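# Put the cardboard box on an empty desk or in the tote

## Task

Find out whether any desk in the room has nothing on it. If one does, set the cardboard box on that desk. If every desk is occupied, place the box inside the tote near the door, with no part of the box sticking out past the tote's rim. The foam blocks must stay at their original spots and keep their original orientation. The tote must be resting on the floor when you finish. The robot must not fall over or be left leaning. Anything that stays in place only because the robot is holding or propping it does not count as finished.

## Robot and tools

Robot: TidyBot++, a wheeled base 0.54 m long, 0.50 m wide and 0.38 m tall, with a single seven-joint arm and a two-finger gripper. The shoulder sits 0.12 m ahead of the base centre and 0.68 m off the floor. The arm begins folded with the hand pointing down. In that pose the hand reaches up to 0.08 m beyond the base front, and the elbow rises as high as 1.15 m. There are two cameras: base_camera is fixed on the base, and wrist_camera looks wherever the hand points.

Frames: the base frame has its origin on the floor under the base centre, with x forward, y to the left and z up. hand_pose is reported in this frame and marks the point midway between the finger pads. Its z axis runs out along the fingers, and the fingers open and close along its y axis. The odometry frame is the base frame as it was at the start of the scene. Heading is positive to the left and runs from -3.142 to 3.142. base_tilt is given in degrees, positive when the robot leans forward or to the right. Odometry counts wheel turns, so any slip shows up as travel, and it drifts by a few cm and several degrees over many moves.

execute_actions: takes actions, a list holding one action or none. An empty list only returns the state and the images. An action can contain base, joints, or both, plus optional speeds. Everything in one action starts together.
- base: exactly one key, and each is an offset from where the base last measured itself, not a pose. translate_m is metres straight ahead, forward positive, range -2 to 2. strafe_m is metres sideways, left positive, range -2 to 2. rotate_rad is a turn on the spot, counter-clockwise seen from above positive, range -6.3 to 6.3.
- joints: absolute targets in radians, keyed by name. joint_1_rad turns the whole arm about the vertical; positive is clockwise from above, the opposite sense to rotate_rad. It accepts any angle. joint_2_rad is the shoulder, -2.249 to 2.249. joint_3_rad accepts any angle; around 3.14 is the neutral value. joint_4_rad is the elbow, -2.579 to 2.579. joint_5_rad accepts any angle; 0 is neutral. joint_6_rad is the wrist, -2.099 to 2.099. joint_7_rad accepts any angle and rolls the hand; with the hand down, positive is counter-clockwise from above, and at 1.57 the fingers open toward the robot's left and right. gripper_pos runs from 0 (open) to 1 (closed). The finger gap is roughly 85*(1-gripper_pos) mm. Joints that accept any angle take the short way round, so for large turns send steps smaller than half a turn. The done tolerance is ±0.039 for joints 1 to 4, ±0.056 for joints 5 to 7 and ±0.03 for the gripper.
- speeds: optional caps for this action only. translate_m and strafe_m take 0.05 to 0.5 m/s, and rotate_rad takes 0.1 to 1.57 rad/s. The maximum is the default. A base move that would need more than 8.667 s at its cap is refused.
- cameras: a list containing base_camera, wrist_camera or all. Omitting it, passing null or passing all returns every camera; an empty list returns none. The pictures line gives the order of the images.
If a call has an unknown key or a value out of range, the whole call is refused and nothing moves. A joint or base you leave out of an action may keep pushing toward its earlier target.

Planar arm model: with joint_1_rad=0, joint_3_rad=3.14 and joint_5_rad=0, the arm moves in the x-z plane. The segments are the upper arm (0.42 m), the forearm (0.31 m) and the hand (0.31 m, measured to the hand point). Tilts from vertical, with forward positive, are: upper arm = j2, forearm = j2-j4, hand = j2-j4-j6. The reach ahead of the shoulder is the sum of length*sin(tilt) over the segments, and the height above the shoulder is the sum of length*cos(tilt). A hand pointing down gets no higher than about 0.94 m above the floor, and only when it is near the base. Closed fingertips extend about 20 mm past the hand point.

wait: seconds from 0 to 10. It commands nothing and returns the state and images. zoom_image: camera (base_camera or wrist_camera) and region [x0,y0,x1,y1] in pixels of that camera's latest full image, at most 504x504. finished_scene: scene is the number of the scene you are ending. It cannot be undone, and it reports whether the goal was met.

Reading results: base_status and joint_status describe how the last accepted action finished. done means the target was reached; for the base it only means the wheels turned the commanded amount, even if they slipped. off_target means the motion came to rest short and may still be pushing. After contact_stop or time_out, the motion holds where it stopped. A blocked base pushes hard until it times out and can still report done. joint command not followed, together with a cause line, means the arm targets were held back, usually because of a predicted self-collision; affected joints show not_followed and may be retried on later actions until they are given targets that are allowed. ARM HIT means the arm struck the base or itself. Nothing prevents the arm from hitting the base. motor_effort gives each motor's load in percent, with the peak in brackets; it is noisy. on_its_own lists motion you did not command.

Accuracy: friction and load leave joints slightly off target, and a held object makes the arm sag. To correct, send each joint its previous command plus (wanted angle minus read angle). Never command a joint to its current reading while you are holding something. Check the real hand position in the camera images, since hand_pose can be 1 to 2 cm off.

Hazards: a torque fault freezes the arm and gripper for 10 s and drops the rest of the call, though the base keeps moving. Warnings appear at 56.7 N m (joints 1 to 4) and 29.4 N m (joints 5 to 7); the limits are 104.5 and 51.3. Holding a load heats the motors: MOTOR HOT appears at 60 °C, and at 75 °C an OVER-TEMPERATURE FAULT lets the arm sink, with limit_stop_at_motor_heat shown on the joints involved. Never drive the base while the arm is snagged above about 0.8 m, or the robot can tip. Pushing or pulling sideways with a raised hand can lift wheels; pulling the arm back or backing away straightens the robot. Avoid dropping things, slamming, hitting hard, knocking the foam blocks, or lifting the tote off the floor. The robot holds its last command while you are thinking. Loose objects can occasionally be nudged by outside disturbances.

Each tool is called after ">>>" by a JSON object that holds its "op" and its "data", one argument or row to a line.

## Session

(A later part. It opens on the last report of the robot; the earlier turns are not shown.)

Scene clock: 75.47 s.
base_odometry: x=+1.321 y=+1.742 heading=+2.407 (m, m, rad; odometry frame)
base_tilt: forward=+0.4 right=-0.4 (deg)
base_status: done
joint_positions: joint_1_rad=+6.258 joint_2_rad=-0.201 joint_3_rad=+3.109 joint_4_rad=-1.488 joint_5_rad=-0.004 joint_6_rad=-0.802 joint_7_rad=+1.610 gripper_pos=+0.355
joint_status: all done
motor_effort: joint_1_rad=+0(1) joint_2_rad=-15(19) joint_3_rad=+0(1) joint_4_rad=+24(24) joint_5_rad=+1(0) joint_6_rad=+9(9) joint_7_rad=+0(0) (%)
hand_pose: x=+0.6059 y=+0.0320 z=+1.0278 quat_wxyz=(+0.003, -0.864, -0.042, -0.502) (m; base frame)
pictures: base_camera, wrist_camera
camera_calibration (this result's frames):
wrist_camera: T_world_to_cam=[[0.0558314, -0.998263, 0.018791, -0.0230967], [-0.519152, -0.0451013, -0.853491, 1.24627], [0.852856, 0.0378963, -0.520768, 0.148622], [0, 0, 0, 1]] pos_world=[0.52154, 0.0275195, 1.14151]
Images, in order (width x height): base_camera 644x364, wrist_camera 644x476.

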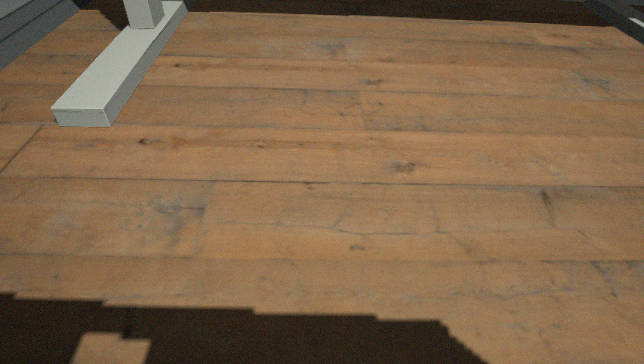

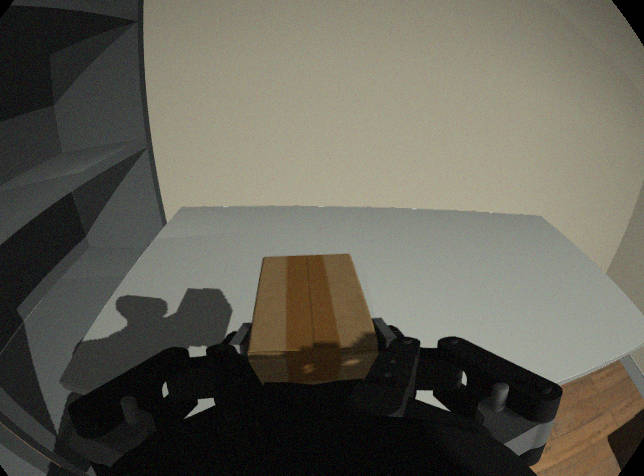

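>>> {"op": "execute_actions", "data": {
  "actions": [
    {"base":{"translate_m":0.25},"speeds":{"translate_m":0.2},"joints":{"joint_2_rad":0.28,"joint_4_rad":-1.62,"joint_6_rad":-0.12}}
  ]
}}

Scene clock: 77.70 s.
base_odometry: x=+1.135 y=+1.910 heading=+2.408 (m, m, rad; odometry frame)
base_tilt: forward=+0.4 right=-0.4 (deg)
base_status: done
joint_positions: joint_1_rad=+6.258 joint_2_rad=+0.291 joint_3_rad=+3.109 joint_4_rad=-1.611 joint_5_rad=-0.004 joint_6_rad=-0.153 joint_7_rad=+1.610 gripper_pos=+0.355
joint_status: all done
motor_effort: joint_1_rad=+0(1) joint_2_rad=-34(39) joint_3_rad=-1(1) joint_4_rad=+24(26) joint_5_rad=+1(0) joint_6_rad=+8(8) joint_7_rad=+0(1) (%)
hand_pose: x=+0.8110 y=+0.0387 z=+0.8379 quat_wxyz=(+0.009, -0.855, -0.037, -0.517) (m; base frame)
pictures: base_camera, wrist_camera
camera_calibration (this result's frames):
wrist_camera: T_world_to_cam=[[0.0524216, -0.998621, 0.00300674, -0.00820802], [-0.490673, -0.0283795, -0.870882, 1.18182], [0.869766, 0.0441777, -0.491483, -0.163996], [0, 0, 0, 1]] pos_world=[0.722954, 0.0325877, 0.948648]
Images, in order (width x height): base_camera 644x364, wrist_camera 644x476.

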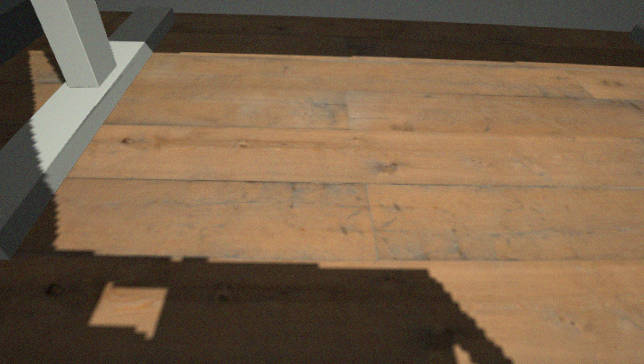

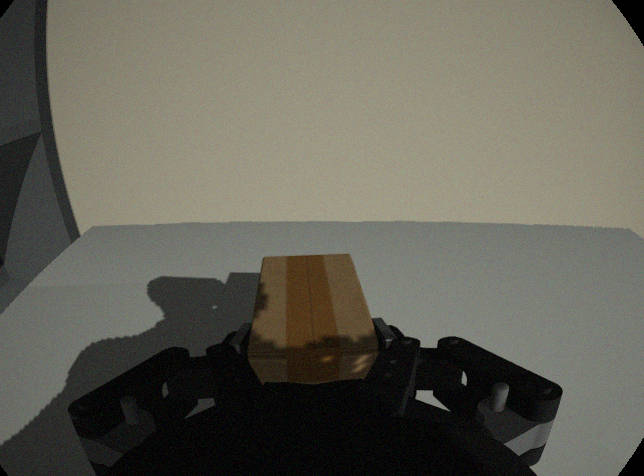

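>>> {"op": "execute_actions", "data": {
  "actions": [
    {"joints":{"joint_4_rad":-1.76,"joint_6_rad":0.04}}
  ],
  "cameras": ["wrist_camera"]
}}

>>> {"op": "execute_actions", "data": {
  "actions": [
    {"joints":{"joint_4_rad":-1.88,"joint_6_rad":0.16}}
  ],
  "cameras": ["wrist_camera"]
}}

Scene clock: 78.80 s.
base_odometry: x=+1.135 y=+1.910 heading=+2.408 (m, m, rad; odometry frame)
base_tilt: forward=+0.4 right=-0.3 (deg)
base_status: not commanded
joint_positions: joint_1_rad=+6.258 joint_2_rad=+0.291 joint_3_rad=+3.109 joint_4_rad=-1.751 joint_5_rad=-0.004 joint_6_rad=+0.003 joint_7_rad=+1.610 gripper_pos=+0.355
joint_status: all done
motor_effort: joint_1_rad=+0(0) joint_2_rad=-33(34) joint_3_rad=-1(1) joint_4_rad=+23(24) joint_5_rad=+0(0) joint_6_rad=+8(8) joint_7_rad=+0(0) (%)
hand_pose: x=+0.7962 y=+0.0381 z=+0.8019 quat_wxyz=(+0.009, -0.851, -0.036, -0.524) (m; base frame)
pictures: wrist_camera
camera_calibration (this result's frames):
wrist_camera: T_world_to_cam=[[0.0517064, -0.998657, 0.00316594, -0.00754603], [-0.476587, -0.0274614, -0.878698, 1.1382], [0.877605, 0.0439254, -0.477367, -0.186296], [0, 0, 0, 1]] pos_world=[0.706337, 0.0319038, 0.91123]
Images, in order (width x height): wrist_camera 644x476.

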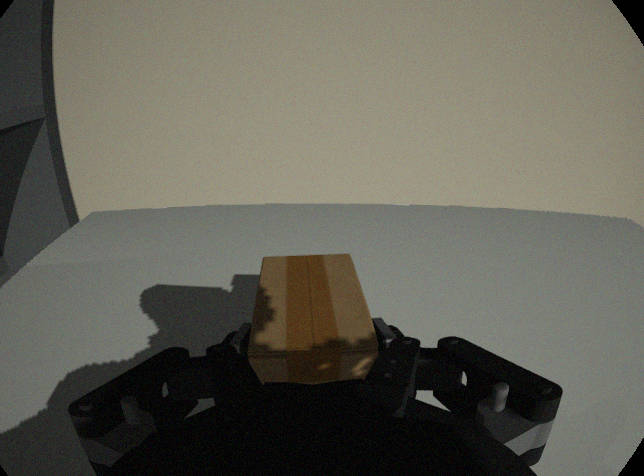

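Scene clock: 79.77 s.
base_odometry: x=+1.135 y=+1.910 heading=+2.408 (m, m, rad; odometry frame)
base_tilt: forward=+0.4 right=-0.3 (deg)
base_status: not commanded
joint_positions: joint_1_rad=+6.258 joint_2_rad=+0.291 joint_3_rad=+3.109 joint_4_rad=-1.871 joint_5_rad=-0.004 joint_6_rad=+0.123 joint_7_rad=+1.610 gripper_pos=+0.355
joint_status: all done
motor_effort: joint_1_rad=+0(0) joint_2_rad=-32(33) joint_3_rad=+0(0) joint_4_rad=+22(23) joint_5_rad=+1(0) joint_6_rad=+9(10) joint_7_rad=+0(0) (%)
hand_pose: x=+0.7770 y=+0.0372 z=+0.7691 quat_wxyz=(+0.009, -0.851, -0.036, -0.524) (m; base frame)
pictures: wrist_camera
camera_calibration (this result's frames):
wrist_camera: T_world_to_cam=[[0.0513425, -0.998675, 0.00338628, -0.00723563], [-0.47708, -0.0275056, -0.878429, 1.1004], [0.877359, 0.0434852, -0.477861, -0.18444], [0, 0, 0, 1]] pos_world=[0.68717, 0.0310614, 0.878511]
Images, in order (width x height): wrist_camera 644x476.

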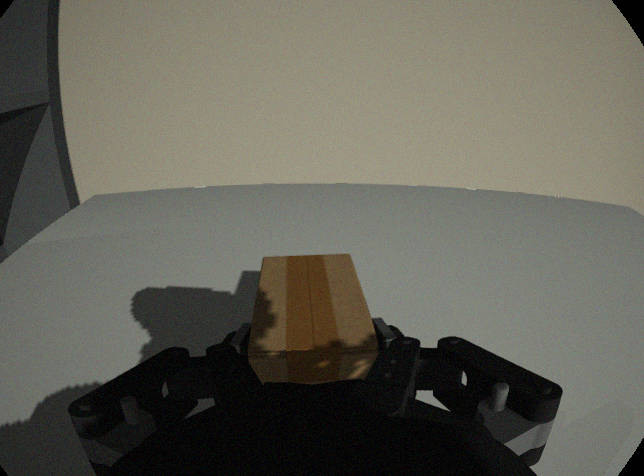

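>>> {"op": "execute_actions", "data": {
  "actions": [
    {"joints":{"joint_4_rad":-1.98,"joint_6_rad":0.24}}
  ],
  "cameras": []
}}

>>> {"op": "execute_actions", "data": {
  "actions": [
    {"joints":{"joint_4_rad":-2.08,"joint_6_rad":0.34}}
  ],
  "cameras": ["wrist_camera"]
}}

Scene clock: 80.83 s.
base_odometry: x=+1.135 y=+1.910 heading=+2.408 (m, m, rad; odometry frame)
base_tilt: forward=+0.4 right=-0.4 (deg)
base_status: not commanded
joint_positions: joint_1_rad=+6.258 joint_2_rad=+0.286 joint_3_rad=+3.109 joint_4_rad=-1.947 joint_5_rad=-0.004 joint_6_rad=+0.222 joint_7_rad=+1.610 gripper_pos=+0.355
joint_status: all done
motor_effort: joint_1_rad=+0(0) joint_2_rad=-28(32) joint_3_rad=+0(1) joint_4_rad=+18(22) joint_5_rad=+0(1) joint_6_rad=+6(9) joint_7_rad=+1(1) (%)
hand_pose: x=+0.7657 y=+0.0366 z=+0.7593 quat_wxyz=(+0.009, -0.844, -0.036, -0.535) (m; base frame)
pictures: none
No camera images: the call's "cameras" was empty. Leave "cameras" out to get every camera's image.

Scene clock: 81.77 s.
base_odometry: x=+1.135 y=+1.910 heading=+2.408 (m, m, rad; odometry frame)
base_tilt: forward=+0.3 right=-0.3 (deg)
base_status: not commanded
joint_positions: joint_1_rad=+6.258 joint_2_rad=+0.271 joint_3_rad=+3.109 joint_4_rad=-2.029 joint_5_rad=-0.004 joint_6_rad=+0.340 joint_7_rad=+1.610 gripper_pos=+0.355
joint_status: joint_4_rad off_target (ended at -2.029, target -2.080); the others done
motor_effort: joint_1_rad=+0(0) joint_2_rad=-23(28) joint_3_rad=-1(1) joint_4_rad=+14(18) joint_5_rad=+1(0) joint_6_rad=+4(6) joint_7_rad=+0(0) (%)
hand_pose: x=+0.7526 y=+0.0358 z=+0.7595 quat_wxyz=(+0.009, -0.830, -0.035, -0.557) (m; base frame)
pictures: wrist_camera
camera_calibration (this result's frames):
wrist_camera: T_world_to_cam=[[0.0499039, -0.998746, 0.00407055, -0.00673106], [-0.406448, -0.0240314, -0.913358, 1.05356], [0.91231, 0.0439256, -0.407138, -0.2476], [0, 0, 0, 1]] pos_world=[0.65444, 0.0294718, 0.861496]
Images, in order (width x height): wrist_camera 644x476.

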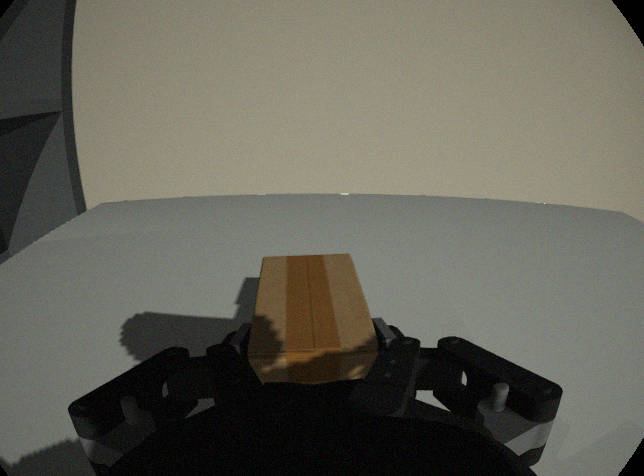

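Resting on the desk. Release and back away.

>>> {"op": "execute_actions", "data": {
  "actions": [
    {"joints":{"gripper_pos":0,"joint_4_rad":-2.0,"joint_6_rad":0.28}}
  ],
  "cameras": []
}}

>>> {"op": "execute_actions", "data": {
  "actions": [
    {"base":{"translate_m":-0.4},"speeds":{"translate_m":0.25},"joints":{"joint_4_rad":-1.9}}
  ],
  "cameras": ["wrist_camera"]
}}

Scene clock: 82.97 s.
base_odometry: x=+1.135 y=+1.910 heading=+2.408 (m, m, rad; odometry frame)
base_tilt: forward=+0.4 right=-0.4 (deg)
base_status: not commanded
joint_positions: joint_1_rad=+6.258 joint_2_rad=+0.271 joint_3_rad=+3.109 joint_4_rad=-2.016 joint_5_rad=-0.004 joint_6_rad=+0.310 joint_7_rad=+1.610 gripper_pos=+0.000
joint_status: all done
motor_effort: joint_1_rad=+0(0) joint_2_rad=-29(30) joint_3_rad=+0(0) joint_4_rad=+20(20) joint_5_rad=+0(1) joint_6_rad=+8(9) joint_7_rad=+0(0) (%)
hand_pose: x=+0.7535 y=+0.0359 z=+0.7580 quat_wxyz=(+0.009, -0.834, -0.036, -0.550) (m; base frame)
pictures: none
No camera images: the call's "cameras" was empty. Leave "cameras" out to get every camera's image.

Scene clock: 85.47 s.
base_odometry: x=+1.432 y=+1.642 heading=+2.408 (m, m, rad; odometry frame)
base_tilt: forward=+0.4 right=-0.4 (deg)
base_status: done
joint_positions: joint_1_rad=+6.261 joint_2_rad=+0.278 joint_3_rad=+3.109 joint_4_rad=-1.910 joint_5_rad=-0.004 joint_6_rad=+0.308 joint_7_rad=+1.610 gripper_pos=+0.000
joint_status: all done
motor_effort: joint_1_rad=+0(3) joint_2_rad=-31(34) joint_3_rad=+0(2) joint_4_rad=+21(23) joint_5_rad=+0(0) joint_6_rad=+8(9) joint_7_rad=+0(0) (%)
hand_pose: x=+0.7859 y=+0.0354 z=+0.8101 quat_wxyz=(+0.008, -0.807, -0.033, -0.590) (m; base frame)
pictures: wrist_camera
camera_calibration (this result's frames):
wrist_camera: T_world_to_cam=[[0.0462374, -0.998925, 0.00317819, -0.00540752], [-0.331679, -0.0183534, -0.943214, 1.07851], [0.942259, 0.0425576, -0.332171, -0.341611], [0, 0, 0, 1]] pos_world=[0.679854, 0.0289307, 0.903807]
Images, in order (width x height): wrist_camera 644x476.

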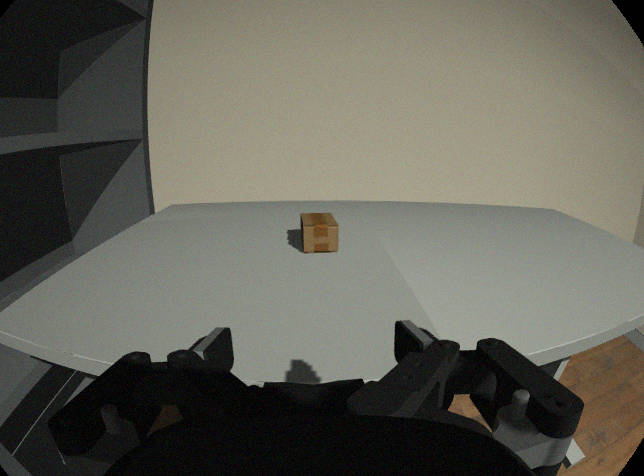

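>>> {"op": "finished_scene", "data": {
  "scene": 2
}}

The scene is finished: the task was done.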